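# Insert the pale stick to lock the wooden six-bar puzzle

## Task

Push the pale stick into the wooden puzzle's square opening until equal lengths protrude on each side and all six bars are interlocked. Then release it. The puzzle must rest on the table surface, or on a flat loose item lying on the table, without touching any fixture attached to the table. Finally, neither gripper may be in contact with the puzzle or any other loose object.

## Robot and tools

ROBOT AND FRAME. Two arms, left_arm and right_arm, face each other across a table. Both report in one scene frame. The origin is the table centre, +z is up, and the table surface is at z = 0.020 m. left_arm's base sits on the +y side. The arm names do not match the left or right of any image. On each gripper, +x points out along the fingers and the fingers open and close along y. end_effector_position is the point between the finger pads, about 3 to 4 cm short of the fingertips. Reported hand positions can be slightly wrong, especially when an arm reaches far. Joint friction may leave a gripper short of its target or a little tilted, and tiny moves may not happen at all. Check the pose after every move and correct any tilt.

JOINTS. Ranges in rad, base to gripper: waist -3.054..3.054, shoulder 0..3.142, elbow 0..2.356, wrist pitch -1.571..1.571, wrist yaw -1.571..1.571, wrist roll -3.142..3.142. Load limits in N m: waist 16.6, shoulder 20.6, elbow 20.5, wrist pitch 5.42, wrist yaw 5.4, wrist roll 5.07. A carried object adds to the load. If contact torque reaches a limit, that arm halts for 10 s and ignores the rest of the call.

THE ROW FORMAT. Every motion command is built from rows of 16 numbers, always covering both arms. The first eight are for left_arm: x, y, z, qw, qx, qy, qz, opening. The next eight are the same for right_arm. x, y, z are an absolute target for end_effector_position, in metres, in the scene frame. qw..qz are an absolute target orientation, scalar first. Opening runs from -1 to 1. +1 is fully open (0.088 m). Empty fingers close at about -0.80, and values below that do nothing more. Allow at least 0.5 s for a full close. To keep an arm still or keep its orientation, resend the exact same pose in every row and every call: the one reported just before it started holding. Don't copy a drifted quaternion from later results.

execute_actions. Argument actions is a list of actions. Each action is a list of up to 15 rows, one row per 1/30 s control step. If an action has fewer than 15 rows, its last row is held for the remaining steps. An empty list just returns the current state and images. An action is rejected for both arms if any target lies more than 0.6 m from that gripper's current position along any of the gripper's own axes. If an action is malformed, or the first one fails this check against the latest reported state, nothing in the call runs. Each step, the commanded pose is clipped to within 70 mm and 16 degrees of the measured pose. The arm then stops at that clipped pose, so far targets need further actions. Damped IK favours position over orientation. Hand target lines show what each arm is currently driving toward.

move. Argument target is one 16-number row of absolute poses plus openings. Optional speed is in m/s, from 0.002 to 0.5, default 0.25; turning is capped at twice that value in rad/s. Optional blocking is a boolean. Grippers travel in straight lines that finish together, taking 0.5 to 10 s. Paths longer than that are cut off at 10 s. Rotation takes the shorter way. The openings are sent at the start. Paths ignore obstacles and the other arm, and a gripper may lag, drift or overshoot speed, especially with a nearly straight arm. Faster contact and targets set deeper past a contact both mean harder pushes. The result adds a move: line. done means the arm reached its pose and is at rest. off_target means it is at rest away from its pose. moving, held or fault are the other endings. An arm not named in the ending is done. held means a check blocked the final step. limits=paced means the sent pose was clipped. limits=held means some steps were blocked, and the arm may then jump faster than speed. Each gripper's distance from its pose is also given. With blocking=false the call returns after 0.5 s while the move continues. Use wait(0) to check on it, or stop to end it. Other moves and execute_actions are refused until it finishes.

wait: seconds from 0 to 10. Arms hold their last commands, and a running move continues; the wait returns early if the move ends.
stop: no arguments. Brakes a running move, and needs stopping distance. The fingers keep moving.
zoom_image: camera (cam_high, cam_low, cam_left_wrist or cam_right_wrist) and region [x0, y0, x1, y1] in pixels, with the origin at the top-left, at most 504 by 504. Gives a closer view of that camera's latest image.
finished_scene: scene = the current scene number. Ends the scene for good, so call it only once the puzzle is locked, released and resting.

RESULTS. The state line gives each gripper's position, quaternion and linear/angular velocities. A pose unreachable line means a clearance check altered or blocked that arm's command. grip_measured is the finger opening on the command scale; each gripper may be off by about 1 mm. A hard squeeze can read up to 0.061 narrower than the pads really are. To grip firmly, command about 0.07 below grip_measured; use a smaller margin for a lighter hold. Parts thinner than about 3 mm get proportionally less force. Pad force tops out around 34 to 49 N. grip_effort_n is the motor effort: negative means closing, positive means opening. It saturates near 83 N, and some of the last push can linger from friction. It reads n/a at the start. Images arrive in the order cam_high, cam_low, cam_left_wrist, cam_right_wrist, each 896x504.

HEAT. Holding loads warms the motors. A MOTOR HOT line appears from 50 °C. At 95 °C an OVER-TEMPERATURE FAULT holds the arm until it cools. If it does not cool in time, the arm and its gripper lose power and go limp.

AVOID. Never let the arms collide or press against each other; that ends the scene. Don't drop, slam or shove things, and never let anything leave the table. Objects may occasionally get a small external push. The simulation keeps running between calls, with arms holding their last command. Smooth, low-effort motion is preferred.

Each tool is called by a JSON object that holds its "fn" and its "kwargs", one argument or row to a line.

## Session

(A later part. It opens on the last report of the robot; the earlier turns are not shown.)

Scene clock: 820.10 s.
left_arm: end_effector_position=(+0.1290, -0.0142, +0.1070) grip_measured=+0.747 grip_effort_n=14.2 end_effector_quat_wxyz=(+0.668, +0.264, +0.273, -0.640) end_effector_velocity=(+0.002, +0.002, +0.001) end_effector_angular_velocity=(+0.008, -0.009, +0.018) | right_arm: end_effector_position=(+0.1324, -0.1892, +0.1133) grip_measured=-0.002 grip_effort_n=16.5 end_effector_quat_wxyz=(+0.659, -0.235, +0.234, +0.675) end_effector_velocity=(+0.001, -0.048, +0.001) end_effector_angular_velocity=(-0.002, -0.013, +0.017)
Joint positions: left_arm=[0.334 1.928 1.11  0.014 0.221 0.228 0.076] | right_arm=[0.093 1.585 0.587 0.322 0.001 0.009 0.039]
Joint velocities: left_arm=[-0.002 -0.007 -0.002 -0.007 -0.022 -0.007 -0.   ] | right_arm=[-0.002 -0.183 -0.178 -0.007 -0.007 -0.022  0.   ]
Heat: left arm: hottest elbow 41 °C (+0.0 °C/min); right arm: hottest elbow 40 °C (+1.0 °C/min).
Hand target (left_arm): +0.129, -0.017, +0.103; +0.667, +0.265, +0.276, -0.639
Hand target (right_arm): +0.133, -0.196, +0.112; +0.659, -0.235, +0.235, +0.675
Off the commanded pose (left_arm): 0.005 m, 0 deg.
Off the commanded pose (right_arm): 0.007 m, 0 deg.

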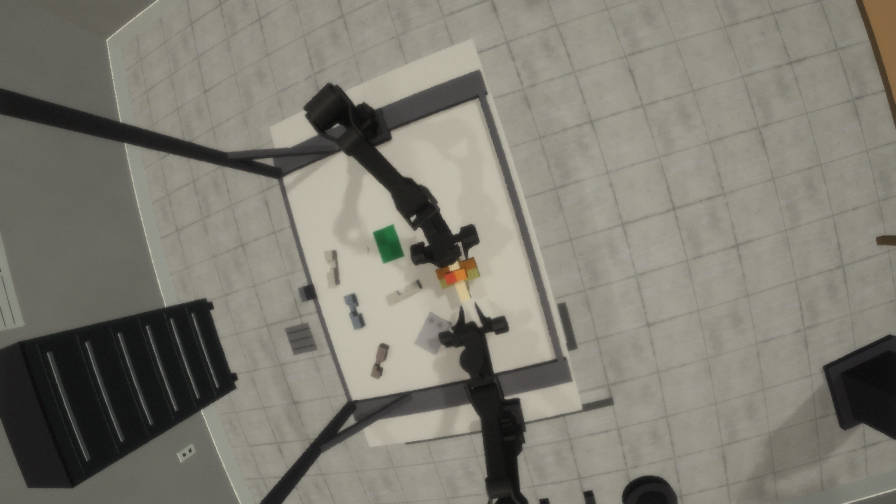

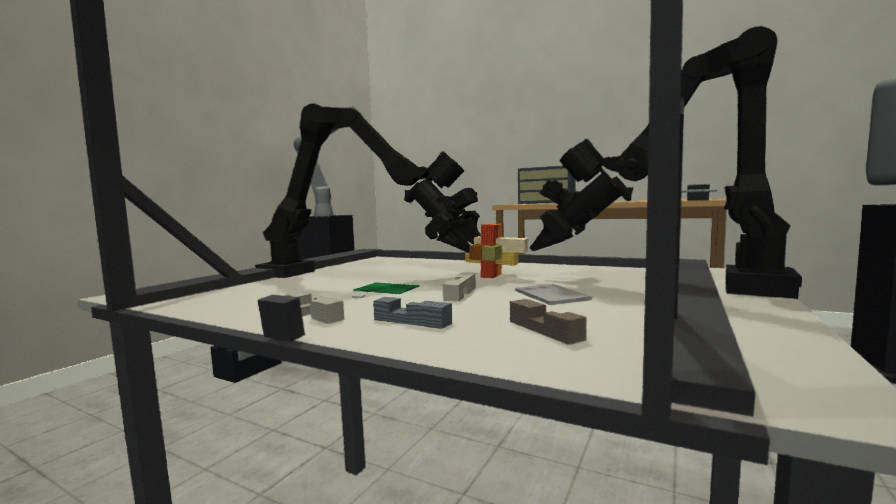

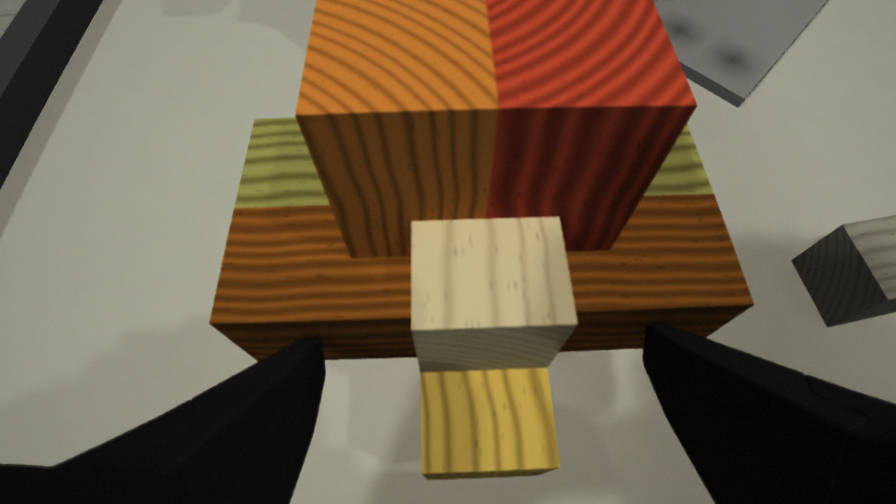

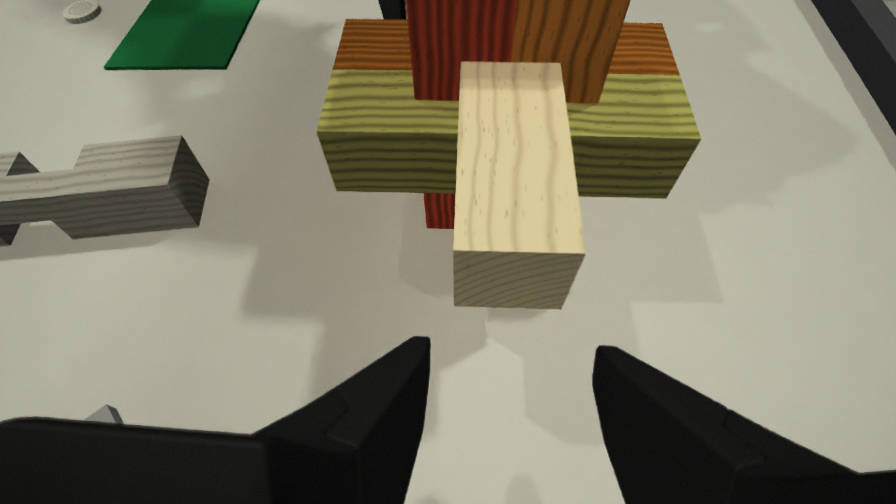

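{"fn": "execute_actions", "kwargs": {
  "actions": [
    [[0.1287,-0.0167,0.1030,0.66737,0.26463,0.27643,-0.63887,0.75,0.1329,-0.1955,0.1123,0.6591,-0.2350,0.2347,0.6747,-0.2],[0.1287,-0.0167,0.1030,0.66737,0.26463,0.27643,-0.63887,0.75,0.1329,-0.1945,0.1121,0.6591,-0.2350,0.2347,0.6747,-0.4],[0.1287,-0.0167,0.1030,0.66737,0.26463,0.27643,-0.63887,0.75,0.1329,-0.1933,0.1119,0.6591,-0.2350,0.2347,0.6747,-0.6],[0.1287,-0.0167,0.1030,0.66737,0.26463,0.27643,-0.63887,0.75,0.1329,-0.1920,0.1117,0.6591,-0.2350,0.2347,0.6747,-0.8],[0.1287,-0.0167,0.1030,0.66737,0.26463,0.27643,-0.63887,0.75,0.1328,-0.1905,0.1115,0.6591,-0.2350,0.2347,0.6747,-0.8],[0.1287,-0.0167,0.1030,0.66737,0.26463,0.27643,-0.63887,0.75,0.1328,-0.1890,0.1113,0.6591,-0.2350,0.2347,0.6747,-0.8],[0.1287,-0.0167,0.1030,0.66737,0.26463,0.27643,-0.63887,0.75,0.1328,-0.1875,0.1111,0.6591,-0.2350,0.2347,0.6747,-0.8],[0.1287,-0.0167,0.1030,0.66737,0.26463,0.27643,-0.63887,0.75,0.1327,-0.1860,0.1109,0.6591,-0.2350,0.2347,0.6747,-0.8],[0.1287,-0.0167,0.1030,0.66737,0.26463,0.27643,-0.63887,0.75,0.1327,-0.1845,0.1107,0.6591,-0.2350,0.2347,0.6747,-0.8],[0.1287,-0.0167,0.1030,0.66737,0.26463,0.27643,-0.63887,0.75,0.1327,-0.1830,0.1105,0.6591,-0.2350,0.2347,0.6747,-0.8],[0.1287,-0.0167,0.1030,0.66737,0.26463,0.27643,-0.63887,0.75,0.1327,-0.1815,0.1105,0.6591,-0.2350,0.2347,0.6747,-0.8],[0.1287,-0.0167,0.1030,0.66737,0.26463,0.27643,-0.63887,0.75,0.1326,-0.1800,0.1105,0.6591,-0.2350,0.2347,0.6747,-0.8],[0.1287,-0.0167,0.1030,0.66737,0.26463,0.27643,-0.63887,0.75,0.1326,-0.1787,0.1105,0.6591,-0.2350,0.2347,0.6747,-0.8],[0.1287,-0.0167,0.1030,0.66737,0.26463,0.27643,-0.63887,0.75,0.1326,-0.1776,0.1105,0.6591,-0.2350,0.2347,0.6747,-0.8],[0.1287,-0.0167,0.1030,0.66737,0.26463,0.27643,-0.63887,0.75,0.1326,-0.1767,0.1105,0.6591,-0.2350,0.2347,0.6747,-0.8]],
    [[0.1287,-0.0167,0.1030,0.66737,0.26463,0.27643,-0.63887,0.75,0.1325,-0.1760,0.1105,0.6591,-0.2350,0.2347,0.6747,-0.8],[0.1287,-0.0167,0.1030,0.66737,0.26463,0.27643,-0.63887,0.75,0.1325,-0.1754,0.1105,0.6591,-0.2350,0.2347,0.6747,-0.8],[0.1287,-0.0167,0.1030,0.66737,0.26463,0.27643,-0.63887,0.75,0.1325,-0.1748,0.1105,0.6591,-0.2350,0.2347,0.6747,-0.8],[0.1287,-0.0167,0.1030,0.66737,0.26463,0.27643,-0.63887,0.75,0.1325,-0.1742,0.1105,0.6591,-0.2350,0.2347,0.6747,-0.8],[0.1287,-0.0167,0.1030,0.66737,0.26463,0.27643,-0.63887,0.75,0.1325,-0.1736,0.1105,0.6591,-0.2350,0.2347,0.6747,-0.8],[0.1287,-0.0167,0.1030,0.66737,0.26463,0.27643,-0.63887,0.75,0.1325,-0.1730,0.1105,0.6591,-0.2350,0.2347,0.6747,-0.8],[0.1287,-0.0167,0.1030,0.66737,0.26463,0.27643,-0.63887,0.75,0.1325,-0.1724,0.1105,0.6591,-0.2350,0.2347,0.6747,-0.8],[0.1287,-0.0167,0.1030,0.66737,0.26463,0.27643,-0.63887,0.75,0.1325,-0.1718,0.1105,0.6591,-0.2350,0.2347,0.6747,-0.8],[0.1287,-0.0167,0.1030,0.66737,0.26463,0.27643,-0.63887,0.75,0.1325,-0.1712,0.1105,0.6591,-0.2350,0.2347,0.6747,-0.8],[0.1287,-0.0167,0.1030,0.66737,0.26463,0.27643,-0.63887,0.75,0.1324,-0.1706,0.1105,0.6591,-0.2350,0.2347,0.6747,-0.8],[0.1287,-0.0167,0.1030,0.66737,0.26463,0.27643,-0.63887,0.75,0.1324,-0.1700,0.1105,0.6591,-0.2350,0.2347,0.6747,-0.8],[0.1287,-0.0167,0.1030,0.66737,0.26463,0.27643,-0.63887,0.75,0.1324,-0.1694,0.1105,0.6591,-0.2350,0.2347,0.6747,-0.8],[0.1287,-0.0167,0.1030,0.66737,0.26463,0.27643,-0.63887,0.75,0.1324,-0.1688,0.1105,0.6591,-0.2350,0.2347,0.6747,-0.8],[0.1287,-0.0167,0.1030,0.66737,0.26463,0.27643,-0.63887,0.75,0.1324,-0.1682,0.1105,0.6591,-0.2350,0.2347,0.6747,-0.8],[0.1287,-0.0167,0.1030,0.66737,0.26463,0.27643,-0.63887,0.75,0.1324,-0.1676,0.1105,0.6591,-0.2350,0.2347,0.6747,-0.8]],
    [[0.1287,-0.0167,0.1030,0.66737,0.26463,0.27643,-0.63887,0.75,0.1324,-0.1670,0.1105,0.6591,-0.2350,0.2347,0.6747,-0.8],[0.1287,-0.0167,0.1030,0.66737,0.26463,0.27643,-0.63887,0.75,0.1324,-0.1664,0.1105,0.6591,-0.2350,0.2347,0.6747,-0.8],[0.1287,-0.0167,0.1030,0.66737,0.26463,0.27643,-0.63887,0.75,0.1324,-0.1658,0.1105,0.6591,-0.2350,0.2347,0.6747,-0.8],[0.1287,-0.0167,0.1030,0.66737,0.26463,0.27643,-0.63887,0.75,0.1323,-0.1652,0.1105,0.6591,-0.2350,0.2347,0.6747,-0.8],[0.1287,-0.0167,0.1030,0.66737,0.26463,0.27643,-0.63887,0.75,0.1323,-0.1646,0.1105,0.6591,-0.2350,0.2347,0.6747,-0.8],[0.1287,-0.0167,0.1030,0.66737,0.26463,0.27643,-0.63887,0.75,0.1323,-0.1640,0.1105,0.6591,-0.2350,0.2347,0.6747,-0.8],[0.1287,-0.0167,0.1030,0.66737,0.26463,0.27643,-0.63887,0.75,0.1323,-0.1634,0.1105,0.6591,-0.2350,0.2347,0.6747,-0.8],[0.1287,-0.0167,0.1030,0.66737,0.26463,0.27643,-0.63887,0.75,0.1323,-0.1628,0.1105,0.6591,-0.2350,0.2347,0.6747,-0.8],[0.1287,-0.0167,0.1030,0.66737,0.26463,0.27643,-0.63887,0.75,0.1323,-0.1622,0.1105,0.6591,-0.2350,0.2347,0.6747,-0.8],[0.1287,-0.0167,0.1030,0.66737,0.26463,0.27643,-0.63887,0.75,0.1323,-0.1616,0.1105,0.6591,-0.2350,0.2347,0.6747,-0.8],[0.1287,-0.0167,0.1030,0.66737,0.26463,0.27643,-0.63887,0.75,0.1323,-0.1610,0.1105,0.6591,-0.2350,0.2347,0.6747,-0.8],[0.1287,-0.0167,0.1030,0.66737,0.26463,0.27643,-0.63887,0.75,0.1322,-0.1604,0.1105,0.6591,-0.2350,0.2347,0.6747,-0.8],[0.1287,-0.0167,0.1030,0.66737,0.26463,0.27643,-0.63887,0.75,0.1322,-0.1598,0.1105,0.6591,-0.2350,0.2347,0.6747,-0.8],[0.1287,-0.0167,0.1030,0.66737,0.26463,0.27643,-0.63887,0.75,0.1322,-0.1592,0.1105,0.6591,-0.2350,0.2347,0.6747,-0.8],[0.1287,-0.0167,0.1030,0.66737,0.26463,0.27643,-0.63887,0.75,0.1322,-0.1586,0.1105,0.6591,-0.2350,0.2347,0.6747,-0.8]]
  ]
}}

{"fn": "zoom_image", "kwargs": {
  "camera": "cam_low",
  "region": [460, 215, 570, 280]
}}

Scene clock: 855.63 s.
left_arm: end_effector_position=(+0.1293, -0.0124, +0.1053) grip_measured=+0.747 grip_effort_n=13.7 end_effector_quat_wxyz=(+0.667, +0.266, +0.278, -0.638) end_effector_velocity=(+0.002, +0.007, -0.005) end_effector_angular_velocity=(+0.036, +0.013, +0.018) | right_arm: end_effector_position=(+0.1320, -0.1693, +0.1105) grip_measured=-0.779 grip_effort_n=-83.5 end_effector_quat_wxyz=(+0.659, -0.237, +0.237, +0.674) end_effector_velocity=(+0.002, +0.002, -0.006) end_effector_angular_velocity=(-0.042, +0.009, -0.006)
Joint positions: left_arm=[0.335 1.928 1.11  0.003 0.219 0.228 0.076] | right_arm=[0.093 1.666 0.666 0.316 0.001 0.009 0.001]
Joint velocities: left_arm=[ 0.007 -0.002 -0.002 -0.037 -0.007 -0.007  0.   ] | right_arm=[-0.007  0.022  0.032 -0.051 -0.007  0.007 -0.   ]
Heat: left arm: hottest elbow 41 °C (+0.0 °C/min); right arm: hottest wrist pitch 37 °C (-3.0 °C/min).
Hand target (left_arm): +0.129, -0.017, +0.103; +0.667, +0.265, +0.276, -0.639
Hand target (right_arm): +0.132, -0.159, +0.110; +0.659, -0.235, +0.235, +0.675
Off the commanded pose (left_arm): 0.005 m, 0 deg.
Off the commanded pose (right_arm): 0.011 m, 0 deg.

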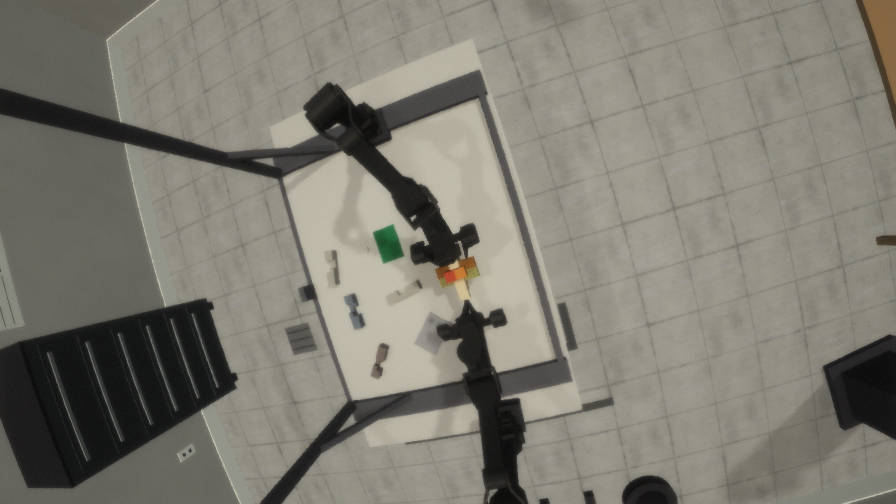

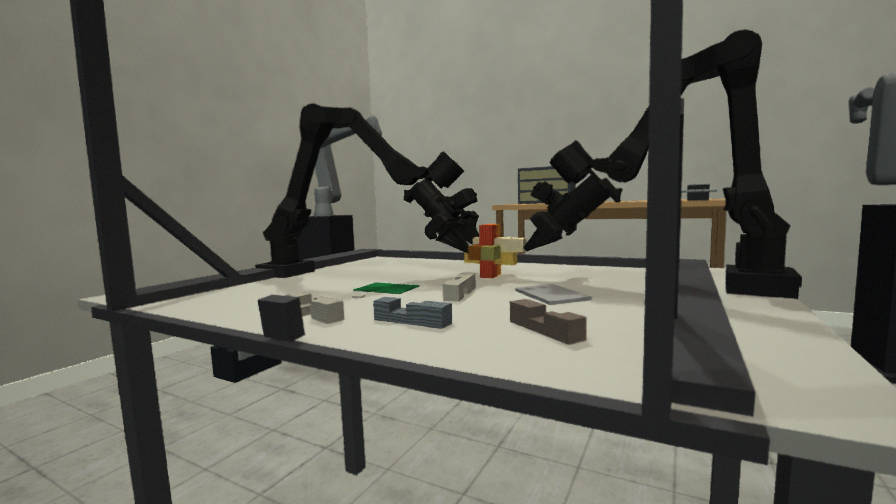

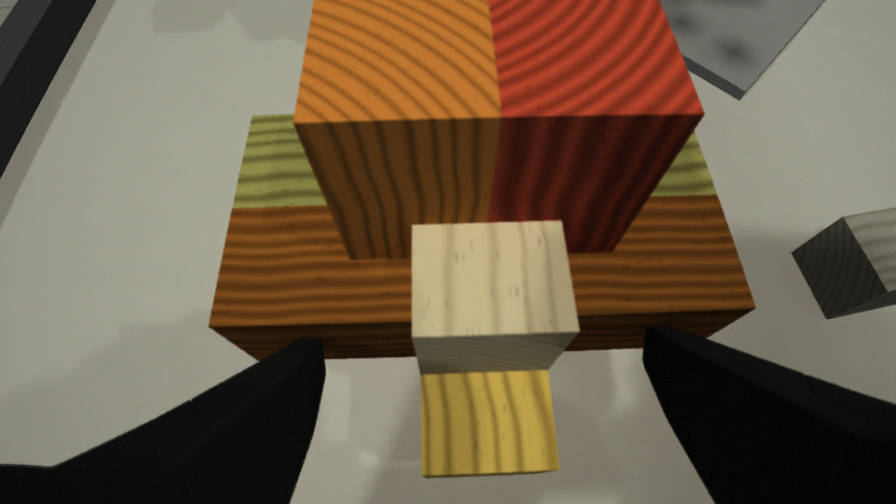

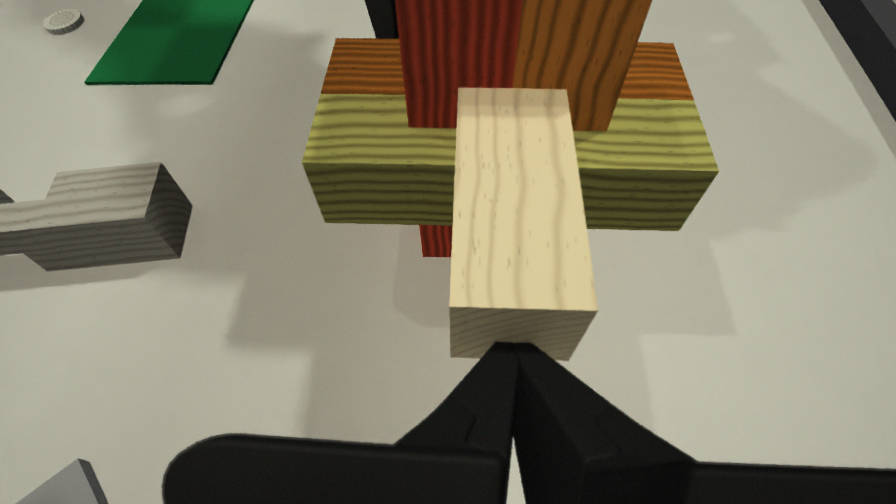

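Region (460, 215, 570, 280) of cam_low's 896x504 image, scaled by 4.582, with more detail than that image has; it fills the top 298 rows of this view, and the rest is white.

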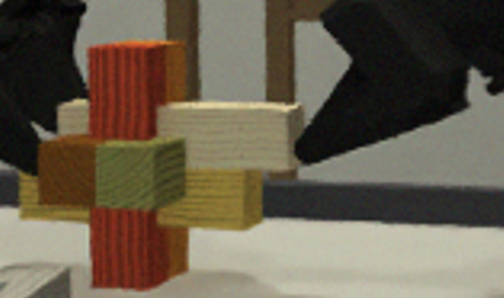

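{"fn": "execute_actions", "kwargs": {
  "actions": [
    [[0.1287,-0.0167,0.1030,0.66737,0.26463,0.27643,-0.63887,0.75,0.1324,-0.1660,0.1108,0.6591,-0.2350,0.2347,0.6747,-0.8],[0.1287,-0.0167,0.1030,0.66737,0.26463,0.27643,-0.63887,0.75,0.1325,-0.1710,0.1111,0.6591,-0.2350,0.2347,0.6747,-0.8],[0.1287,-0.0167,0.1030,0.66737,0.26463,0.27643,-0.63887,0.75,0.1325,-0.1745,0.1114,0.6591,-0.2350,0.2347,0.6747,-0.8],[0.1287,-0.0167,0.1030,0.66737,0.26463,0.27643,-0.63887,0.75,0.1326,-0.1770,0.1117,0.6591,-0.2350,0.2347,0.6747,-0.8],[0.1287,-0.0167,0.1030,0.66737,0.26463,0.27643,-0.63887,0.75,0.1326,-0.1790,0.1120,0.6591,-0.2350,0.2347,0.6747,-0.8],[0.1287,-0.0167,0.1030,0.66737,0.26463,0.27643,-0.63887,0.75,0.1326,-0.1805,0.1123,0.6591,-0.2350,0.2347,0.6747,-0.8],[0.1287,-0.0167,0.1030,0.66737,0.26463,0.27643,-0.63887,0.75,0.1327,-0.1820,0.1126,0.6591,-0.2350,0.2347,0.6747,-0.8],[0.1287,-0.0167,0.1030,0.66737,0.26463,0.27643,-0.63887,0.75,0.1327,-0.1830,0.1129,0.6591,-0.2350,0.2347,0.6747,-0.8],[0.1287,-0.0167,0.1030,0.66737,0.26463,0.27643,-0.63887,0.75,0.1327,-0.1835,0.1130,0.6591,-0.2350,0.2347,0.6747,-0.6],[0.1287,-0.0167,0.1030,0.66737,0.26463,0.27643,-0.63887,0.75,0.1327,-0.1835,0.1130,0.6591,-0.2350,0.2347,0.6747,-0.4],[0.1287,-0.0167,0.1030,0.66737,0.26463,0.27643,-0.63887,0.75,0.1327,-0.1835,0.1130,0.6591,-0.2350,0.2347,0.6747,-0.2],[0.1287,-0.0167,0.1030,0.66737,0.26463,0.27643,-0.63887,0.75,0.1327,-0.1835,0.1130,0.6591,-0.2350,0.2347,0.6747,0.0],[0.1287,-0.0167,0.1030,0.66737,0.26463,0.27643,-0.63887,0.75,0.1327,-0.1830,0.1130,0.6591,-0.2350,0.2347,0.6747,0.0],[0.1287,-0.0167,0.1030,0.66737,0.26463,0.27643,-0.63887,0.75,0.1327,-0.1820,0.1130,0.6591,-0.2350,0.2347,0.6747,0.0],[0.1287,-0.0167,0.1030,0.66737,0.26463,0.27643,-0.63887,0.75,0.1326,-0.1805,0.1130,0.6591,-0.2350,0.2347,0.6747,0.0]],
    [[0.1287,-0.0167,0.1030,0.66737,0.26463,0.27643,-0.63887,0.75,0.1326,-0.1785,0.1130,0.6591,-0.2350,0.2347,0.6747,0.0],[0.1287,-0.0167,0.1030,0.66737,0.26463,0.27643,-0.63887,0.75,0.1326,-0.1760,0.1130,0.6591,-0.2350,0.2347,0.6747,0.0],[0.1287,-0.0167,0.1030,0.66737,0.26463,0.27643,-0.63887,0.75,0.1325,-0.1735,0.1130,0.6591,-0.2350,0.2347,0.6747,0.0],[0.1287,-0.0167,0.1030,0.66737,0.26463,0.27643,-0.63887,0.75,0.1325,-0.1710,0.1130,0.6591,-0.2350,0.2347,0.6747,0.0],[0.1287,-0.0167,0.1030,0.66737,0.26463,0.27643,-0.63887,0.75,0.1324,-0.1685,0.1130,0.6591,-0.2350,0.2347,0.6747,0.0],[0.1287,-0.0167,0.1030,0.66737,0.26463,0.27643,-0.63887,0.75,0.1324,-0.1660,0.1130,0.6591,-0.2350,0.2347,0.6747,0.0],[0.1287,-0.0167,0.1030,0.66737,0.26463,0.27643,-0.63887,0.75,0.1323,-0.1635,0.1130,0.6591,-0.2350,0.2347,0.6747,0.0],[0.1287,-0.0167,0.1030,0.66737,0.26463,0.27643,-0.63887,0.75,0.1323,-0.1610,0.1130,0.6591,-0.2350,0.2347,0.6747,0.0],[0.1287,-0.0167,0.1030,0.66737,0.26463,0.27643,-0.63887,0.75,0.1322,-0.1587,0.1130,0.6591,-0.2350,0.2347,0.6747,0.0],[0.1287,-0.0167,0.1030,0.66737,0.26463,0.27643,-0.63887,0.75,0.1322,-0.1567,0.1130,0.6591,-0.2350,0.2347,0.6747,0.0],[0.1287,-0.0167,0.1030,0.66737,0.26463,0.27643,-0.63887,0.75,0.1321,-0.1550,0.1130,0.6591,-0.2350,0.2347,0.6747,0.0],[0.1287,-0.0167,0.1030,0.66737,0.26463,0.27643,-0.63887,0.75,0.1321,-0.1537,0.1130,0.6591,-0.2350,0.2347,0.6747,0.0],[0.1287,-0.0167,0.1030,0.66737,0.26463,0.27643,-0.63887,0.75,0.1321,-0.1528,0.1130,0.6591,-0.2350,0.2347,0.6747,0.0],[0.1287,-0.0167,0.1030,0.66737,0.26463,0.27643,-0.63887,0.75,0.1321,-0.1523,0.1130,0.6591,-0.2350,0.2347,0.6747,0.0],[0.1287,-0.0167,0.1030,0.66737,0.26463,0.27643,-0.63887,0.75,0.1321,-0.1520,0.1130,0.6591,-0.2350,0.2347,0.6747,0.0]]
  ]
}}

{"fn": "zoom_image", "kwargs": {
  "camera": "cam_low",
  "region": [460, 215, 570, 280]
}}

Scene clock: 897.97 s.
left_arm: end_effector_position=(+0.1291, -0.0142, +0.1070) grip_measured=+0.747 grip_effort_n=13.7 end_effector_quat_wxyz=(+0.668, +0.264, +0.273, -0.639) end_effector_velocity=(+0.001, +0.002, -0.001) end_effector_angular_velocity=(+0.013, -0.017, +0.008) | right_arm: end_effector_position=(+0.1318, -0.1564, +0.1145) grip_measured=-0.003 grip_effort_n=16.5 end_effector_quat_wxyz=(+0.660, -0.233, +0.233, +0.675) end_effector_velocity=(-0.001, +0.027, -0.001) end_effector_angular_velocity=(-0.012, -0.001, +0.008)
Joint positions: left_arm=[0.334 1.928 1.11  0.014 0.22  0.228 0.076] | right_arm=[0.093 1.699 0.715 0.312 0.001 0.009 0.039]
Joint velocities: left_arm=[-0.002 -0.002 -0.002 -0.007 -0.022  0.007 -0.   ] | right_arm=[-0.002  0.095  0.12  -0.037 -0.007 -0.007  0.   ]
Heat: left arm: hottest wrist pitch 44 °C (+3.0 °C/min); right arm: hottest elbow 42 °C (+5.0 °C/min).
Hand target (left_arm): +0.129, -0.017, +0.103; +0.667, +0.265, +0.276, -0.639
Hand target (right_arm): +0.132, -0.152, +0.113; +0.659, -0.235, +0.235, +0.675
Off the commanded pose (left_arm): 0.005 m, 0 deg.
Off the commanded pose (right_arm): 0.005 m, 0 deg.

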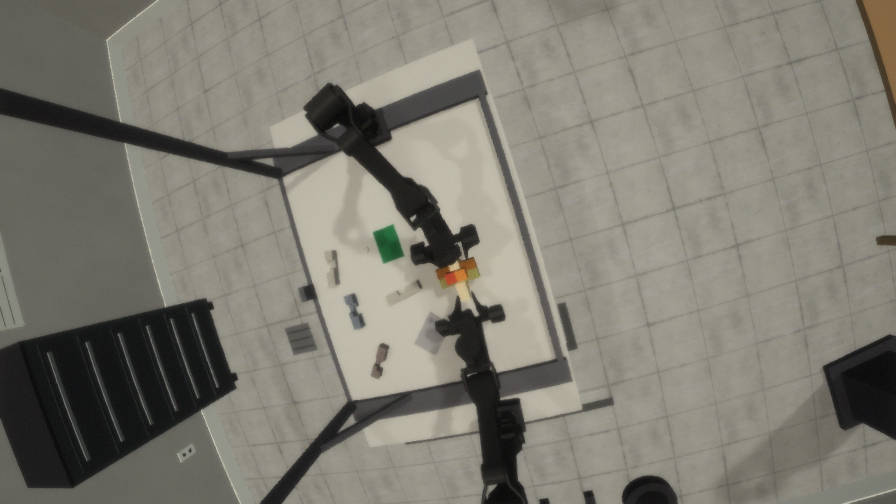

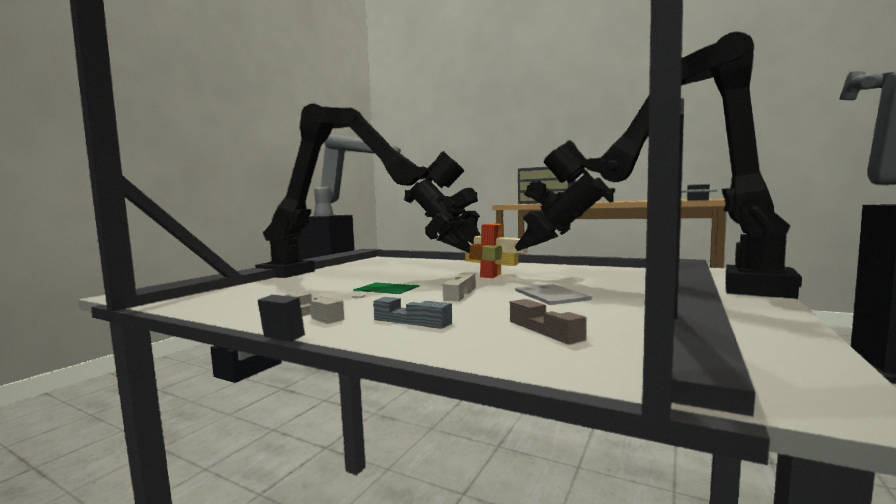

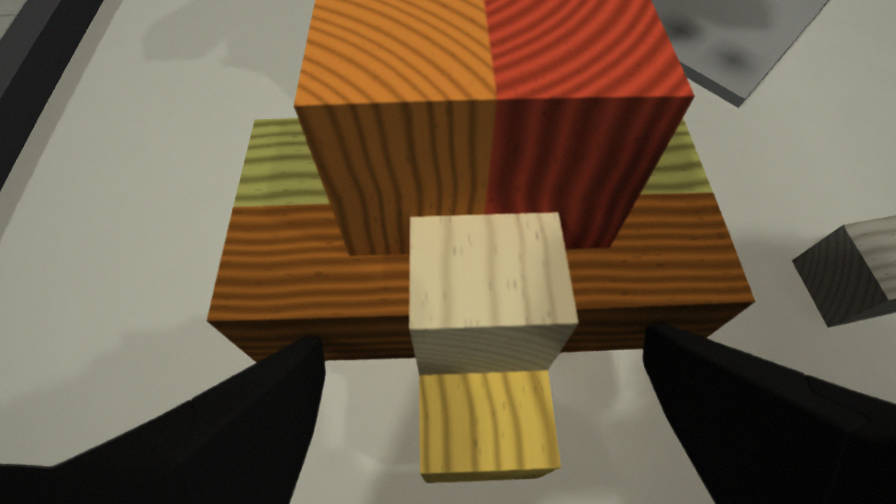

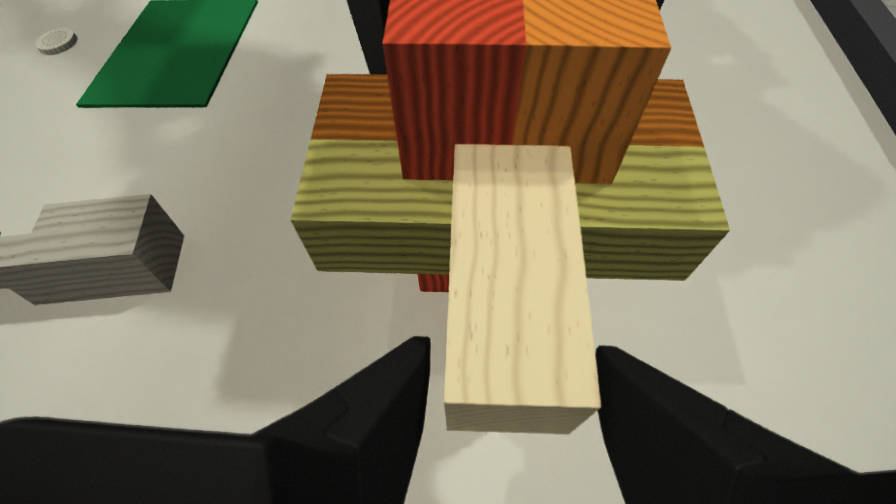

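Region (460, 215, 570, 280) of cam_low's 896x504 image, scaled by 4.582, with more detail than that image has; it fills the top 298 rows of this view, and the rest is white.

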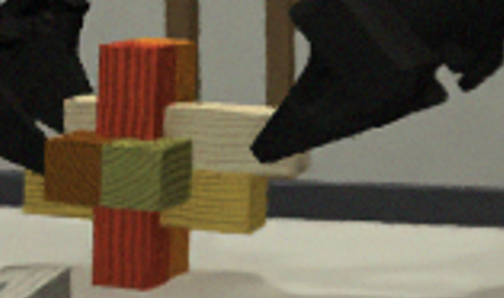

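{"fn": "execute_actions", "kwargs": {
  "actions": [
    [[0.1287,-0.0164,0.1027,0.66712,0.26521,0.27704,-0.63863,0.75,0.1321,-0.1520,0.1130,0.6591,-0.2350,0.2347,0.6747,0.0],[0.1287,-0.0161,0.1024,0.66687,0.26580,0.27765,-0.63839,0.75,0.1321,-0.1520,0.1130,0.6591,-0.2350,0.2347,0.6747,0.0],[0.1287,-0.0158,0.1021,0.66661,0.26638,0.27826,-0.63814,0.75,0.1321,-0.1520,0.1130,0.6591,-0.2350,0.2347,0.6747,0.0],[0.1287,-0.0155,0.1019,0.66636,0.26697,0.27888,-0.63790,0.75,0.1321,-0.1520,0.1130,0.6591,-0.2350,0.2347,0.6747,0.0],[0.1287,-0.0152,0.1016,0.66611,0.26755,0.27949,-0.63766,0.75,0.1321,-0.1520,0.1130,0.6591,-0.2350,0.2347,0.6747,0.0],[0.1287,-0.0149,0.1013,0.66586,0.26814,0.28010,-0.63742,0.75,0.1321,-0.1520,0.1130,0.6591,-0.2350,0.2347,0.6747,0.0]]
  ]
}}

{"fn": "zoom_image", "kwargs": {
  "camera": "cam_low",
  "region": [460, 215, 570, 280]
}}

{"fn": "zoom_image", "kwargs": {
  "camera": "cam_right_wrist",
  "region": [380, 120, 660, 480]
}}

Scene clock: 917.60 s.
left_arm: end_effector_position=(+0.1287, -0.0130, +0.1057) grip_measured=+0.747 grip_effort_n=13.7 end_effector_quat_wxyz=(+0.667, +0.266, +0.276, -0.639) end_effector_velocity=(+0.002, +0.002, -0.001) end_effector_angular_velocity=(+0.008, +0.003, +0.013) | right_arm: end_effector_position=(+0.1317, -0.1545, +0.1141) grip_measured=-0.002 grip_effort_n=16.5 end_effector_quat_wxyz=(+0.660, -0.234, +0.233, +0.675) end_effector_velocity=(-0.000, +0.002, +0.002) end_effector_angular_velocity=(+0.017, +0.011, -0.001)
Joint positions: left_arm=[0.334 1.928 1.11  0.006 0.219 0.228 0.076] | right_arm=[0.093 1.706 0.723 0.31  0.001 0.009 0.039]
Joint velocities: left_arm=[ 0.002 -0.002 -0.002 -0.007 -0.007 -0.007 -0.   ] | right_arm=[-0.002  0.002 -0.002  0.022 -0.007  0.007 -0.   ]
Heat: left arm: hottest wrist pitch 42 °C (+1.0 °C/min); right arm: hottest elbow 41 °C (+3.0 °C/min).
Hand target (left_arm): +0.129, -0.015, +0.101; +0.666, +0.268, +0.280, -0.637
Hand target (right_arm): +0.132, -0.152, +0.113; +0.659, -0.235, +0.235, +0.675
Off the commanded pose (left_arm): 0.005 m, 1 deg.
Off the commanded pose (right_arm): 0.003 m, 0 deg.

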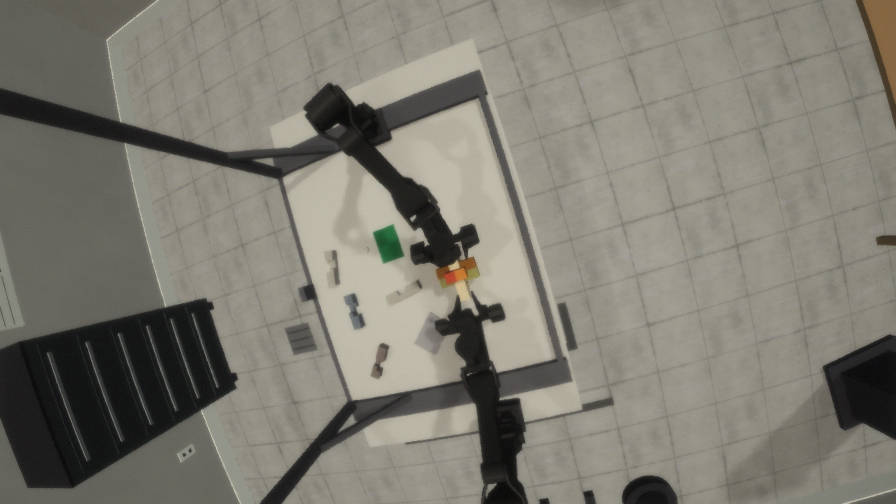

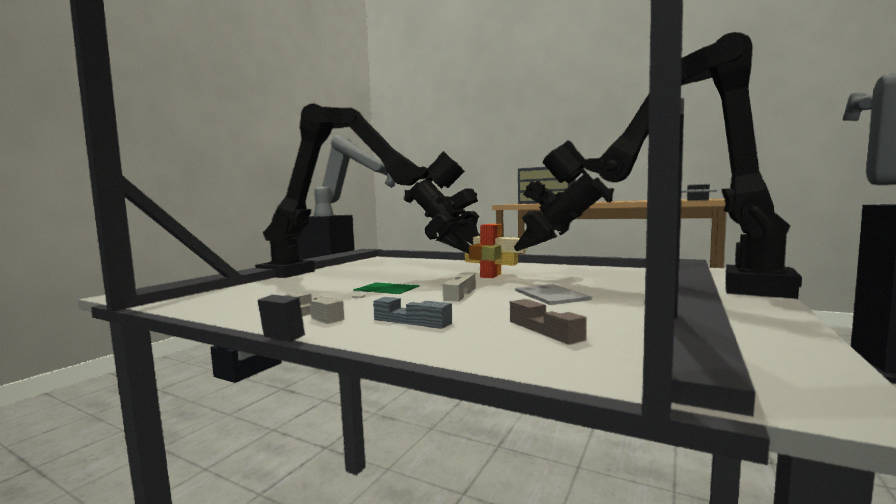

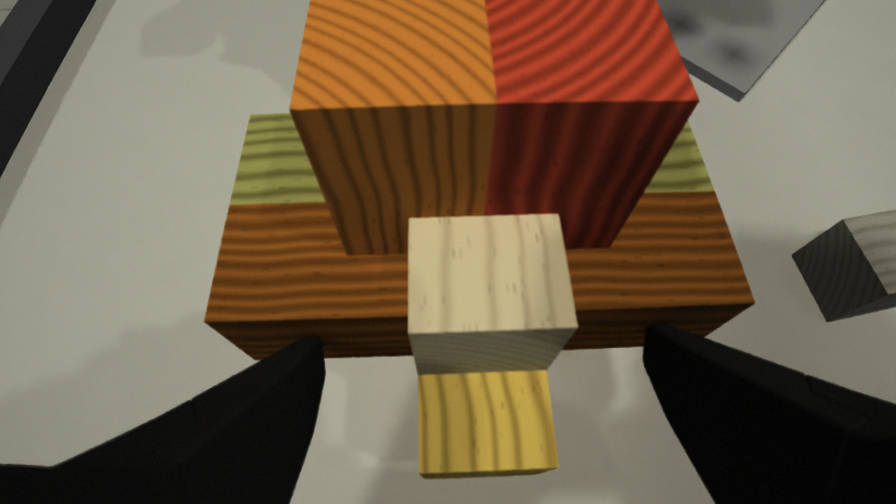

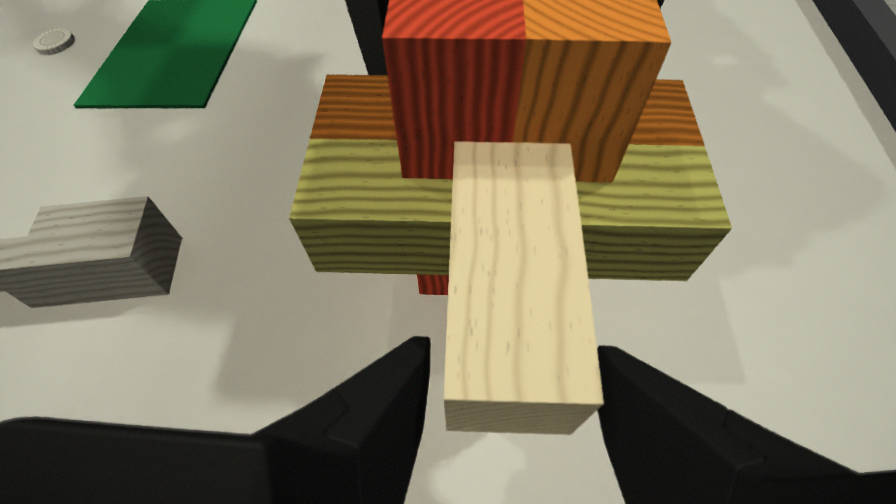

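Region (460, 215, 570, 280) of cam_low's 896x504 image, scaled by 4.582, with more detail than that image has; it fills the top 298 rows of this view, and the rest is white.

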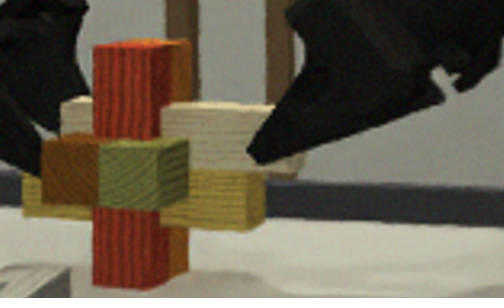

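Region (380, 120, 660, 480) of cam_right_wrist's 896x504 image, scaled by 1.400, with more detail than that image has.

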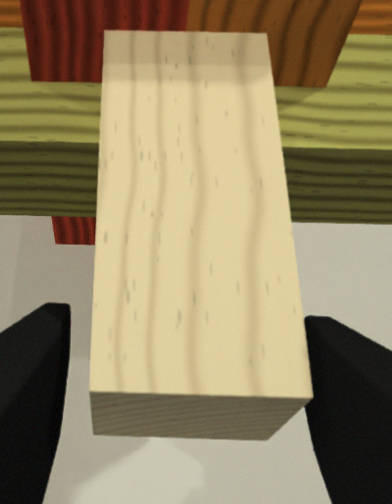

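{"fn": "execute_actions", "kwargs": {
  "actions": [
    [[0.1287,-0.0149,0.1013,0.66586,0.26814,0.28010,-0.63742,0.75,0.1321,-0.1520,0.1130,0.6591,-0.2350,0.2347,0.6747,-0.08],[0.1287,-0.0149,0.1013,0.66586,0.26814,0.28010,-0.63742,0.75,0.1321,-0.1520,0.1130,0.6591,-0.2350,0.2347,0.6747,-0.14],[0.1287,-0.0149,0.1013,0.66586,0.26814,0.28010,-0.63742,0.75,0.1321,-0.1520,0.1130,0.6591,-0.2350,0.2347,0.6747,-0.18],[0.1287,-0.0149,0.1013,0.66586,0.26814,0.28010,-0.63742,0.75,0.1321,-0.1520,0.1130,0.6591,-0.2350,0.2347,0.6747,-0.21],[0.1287,-0.0149,0.1013,0.66586,0.26814,0.28010,-0.63742,0.75,0.1321,-0.1520,0.1130,0.6591,-0.2350,0.2347,0.6747,-0.24],[0.1287,-0.0149,0.1013,0.66586,0.26814,0.28010,-0.63742,0.75,0.1321,-0.1520,0.1130,0.6591,-0.2350,0.2347,0.6747,-0.27],[0.1287,-0.0149,0.1013,0.66586,0.26814,0.28010,-0.63742,0.75,0.1321,-0.1520,0.1130,0.6591,-0.2350,0.2347,0.6747,-0.30],[0.1287,-0.0149,0.1013,0.66586,0.26814,0.28010,-0.63742,0.75,0.1321,-0.1520,0.1130,0.6591,-0.2350,0.2347,0.6747,-0.30],[0.1287,-0.0149,0.1013,0.66586,0.26814,0.28010,-0.63742,0.75,0.1321,-0.1518,0.1130,0.6591,-0.2350,0.2347,0.6747,-0.30],[0.1287,-0.0149,0.1013,0.66586,0.26814,0.28010,-0.63742,0.75,0.1321,-0.1515,0.1130,0.6591,-0.2350,0.2347,0.6747,-0.30],[0.1287,-0.0149,0.1013,0.66586,0.26814,0.28010,-0.63742,0.75,0.1321,-0.1511,0.1130,0.6591,-0.2350,0.2347,0.6747,-0.30],[0.1287,-0.0149,0.1013,0.66586,0.26814,0.28010,-0.63742,0.75,0.1321,-0.1506,0.1130,0.6591,-0.2350,0.2347,0.6747,-0.30],[0.1287,-0.0149,0.1013,0.66586,0.26814,0.28010,-0.63742,0.75,0.1320,-0.1500,0.1130,0.6591,-0.2350,0.2347,0.6747,-0.30],[0.1287,-0.0149,0.1013,0.66586,0.26814,0.28010,-0.63742,0.75,0.1320,-0.1494,0.1130,0.6591,-0.2350,0.2347,0.6747,-0.30],[0.1287,-0.0149,0.1013,0.66586,0.26814,0.28010,-0.63742,0.75,0.1320,-0.1488,0.1130,0.6591,-0.2350,0.2347,0.6747,-0.30]],
    [[0.1287,-0.0149,0.1013,0.66586,0.26814,0.28010,-0.63742,0.75,0.1320,-0.1481,0.1130,0.6591,-0.2350,0.2347,0.6747,-0.30],[0.1287,-0.0149,0.1013,0.66586,0.26814,0.28010,-0.63742,0.75,0.1320,-0.1474,0.1130,0.6591,-0.2350,0.2347,0.6747,-0.30],[0.1287,-0.0149,0.1013,0.66586,0.26814,0.28010,-0.63742,0.75,0.1320,-0.1467,0.1130,0.6591,-0.2350,0.2347,0.6747,-0.30],[0.1287,-0.0149,0.1013,0.66586,0.26814,0.28010,-0.63742,0.75,0.1320,-0.1460,0.1130,0.6591,-0.2350,0.2347,0.6747,-0.30],[0.1287,-0.0149,0.1013,0.66586,0.26814,0.28010,-0.63742,0.75,0.1320,-0.1453,0.1130,0.6591,-0.2350,0.2347,0.6747,-0.30],[0.1287,-0.0149,0.1013,0.66586,0.26814,0.28010,-0.63742,0.75,0.1319,-0.1446,0.1130,0.6591,-0.2350,0.2347,0.6747,-0.30],[0.1287,-0.0149,0.1013,0.66586,0.26814,0.28010,-0.63742,0.75,0.1319,-0.1439,0.1130,0.6591,-0.2350,0.2347,0.6747,-0.30],[0.1287,-0.0149,0.1013,0.66586,0.26814,0.28010,-0.63742,0.75,0.1319,-0.1432,0.1130,0.6591,-0.2350,0.2347,0.6747,-0.30],[0.1287,-0.0149,0.1013,0.66586,0.26814,0.28010,-0.63742,0.75,0.1319,-0.1425,0.1130,0.6591,-0.2350,0.2347,0.6747,-0.30],[0.1287,-0.0149,0.1013,0.66586,0.26814,0.28010,-0.63742,0.75,0.1319,-0.1418,0.1130,0.6591,-0.2350,0.2347,0.6747,-0.30],[0.1287,-0.0149,0.1013,0.66586,0.26814,0.28010,-0.63742,0.75,0.1319,-0.1411,0.1130,0.6591,-0.2350,0.2347,0.6747,-0.30],[0.1287,-0.0149,0.1013,0.66586,0.26814,0.28010,-0.63742,0.75,0.1319,-0.1404,0.1130,0.6591,-0.2350,0.2347,0.6747,-0.30],[0.1287,-0.0149,0.1013,0.66586,0.26814,0.28010,-0.63742,0.75,0.1318,-0.1397,0.1130,0.6591,-0.2350,0.2347,0.6747,-0.30],[0.1287,-0.0149,0.1013,0.66586,0.26814,0.28010,-0.63742,0.75,0.1318,-0.1390,0.1130,0.6591,-0.2350,0.2347,0.6747,-0.30],[0.1287,-0.0149,0.1013,0.66586,0.26814,0.28010,-0.63742,0.75,0.1318,-0.1383,0.1130,0.6591,-0.2350,0.2347,0.6747,-0.30]]
  ]
}}

{"fn": "zoom_image", "kwargs": {
  "camera": "cam_low",
  "region": [460, 215, 570, 280]
}}

Scene clock: 933.50 s.
left_arm: end_effector_position=(+0.1290, -0.0107, +0.1037) grip_measured=+0.747 grip_effort_n=13.7 end_effector_quat_wxyz=(+0.666, +0.269, +0.282, -0.636) end_effector_velocity=(+0.003, +0.005, -0.006) end_effector_angular_velocity=(+0.031, -0.011, +0.012) | right_arm: end_effector_position=(+0.1317, -0.1498, +0.1142) grip_measured=-0.235 grip_effort_n=-83.5 end_effector_quat_wxyz=(+0.659, -0.238, +0.237, +0.674) end_effector_velocity=(-0.000, +0.006, -0.003) end_effector_angular_velocity=(-0.032, -0.002, +0.008)
Joint positions: left_arm=[ 0.336  1.928  1.11  -0.008  0.218  0.228  0.076] | right_arm=[0.092 1.721 0.751 0.287 0.001 0.008 0.027]
Joint velocities: left_arm=[ 0.002  0.002 -0.002 -0.022 -0.022  0.007 -0.   ] | right_arm=[-0.002  0.027  0.046 -0.051 -0.007 -0.007 -0.   ]
Heat: left arm: hottest elbow 41 °C (-1.0 °C/min); right arm: hottest elbow 40 °C (+0.0 °C/min).
Hand target (left_arm): +0.129, -0.015, +0.101; +0.666, +0.268, +0.280, -0.637
Hand target (right_arm): +0.132, -0.139, +0.113; +0.659, -0.235, +0.235, +0.675
Off the commanded pose (left_arm): 0.005 m, 0 deg.
Off the commanded pose (right_arm): 0.012 m, 0 deg.

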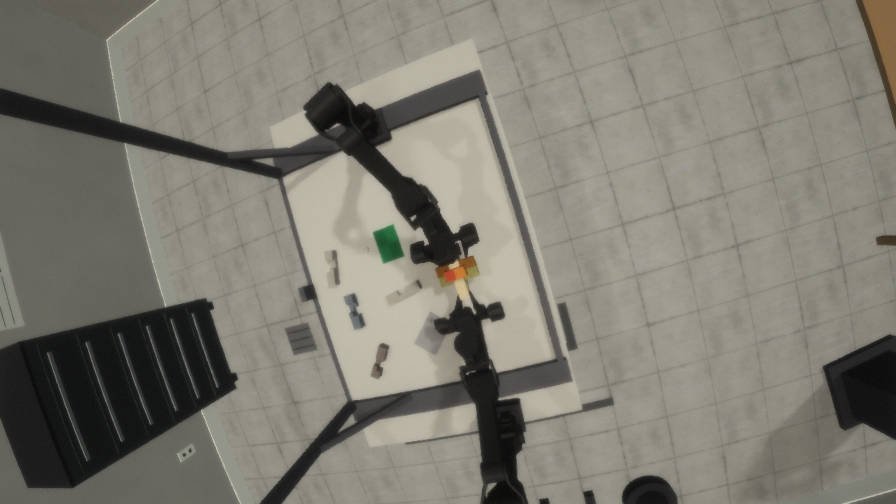

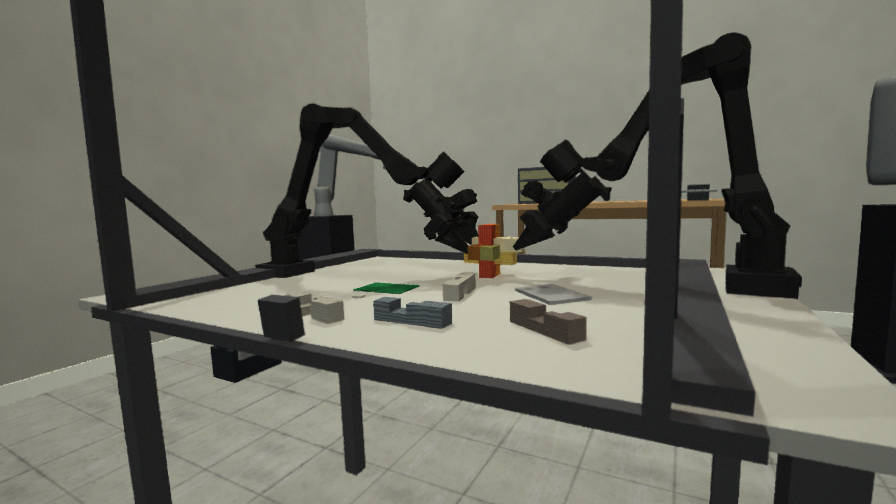

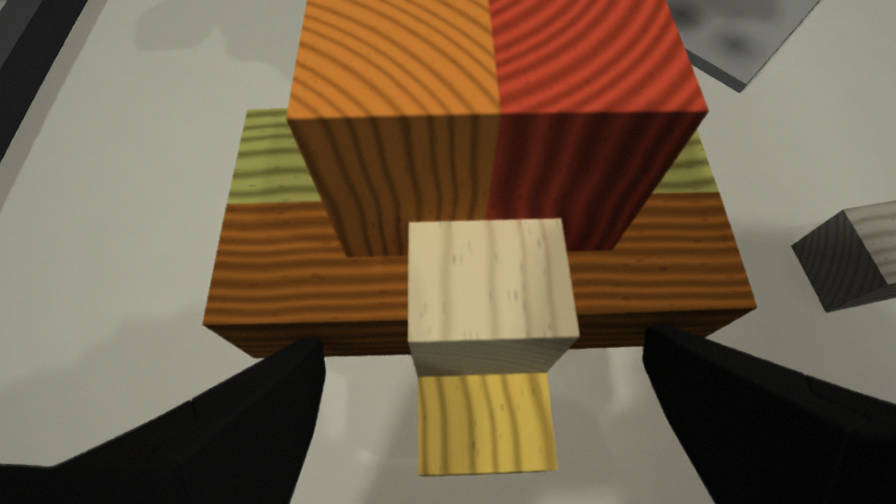

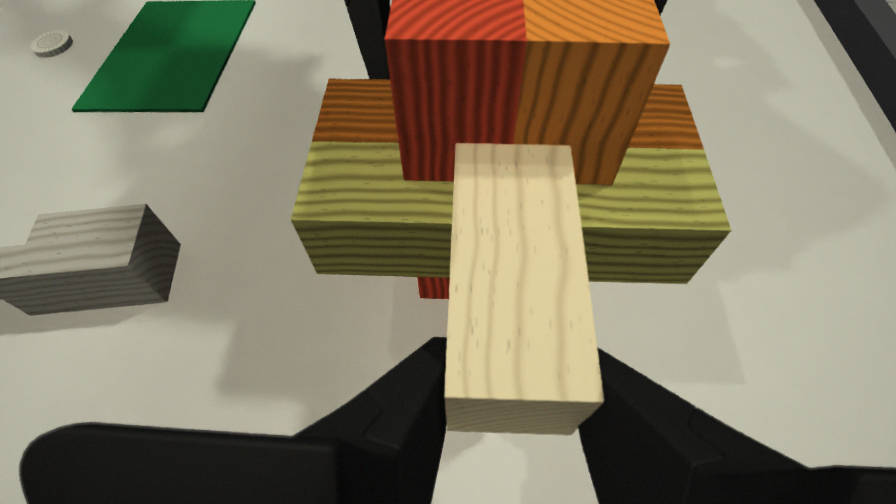

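Region (460, 215, 570, 280) of cam_low's 896x504 image, scaled by 4.582, with more detail than that image has; it fills the top 298 rows of this view, and the rest is white.

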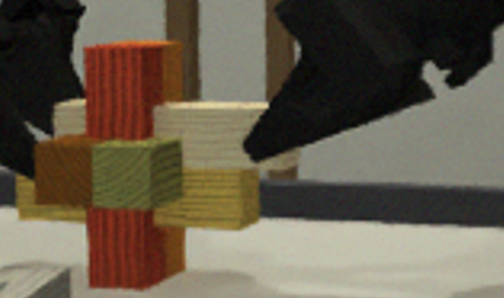

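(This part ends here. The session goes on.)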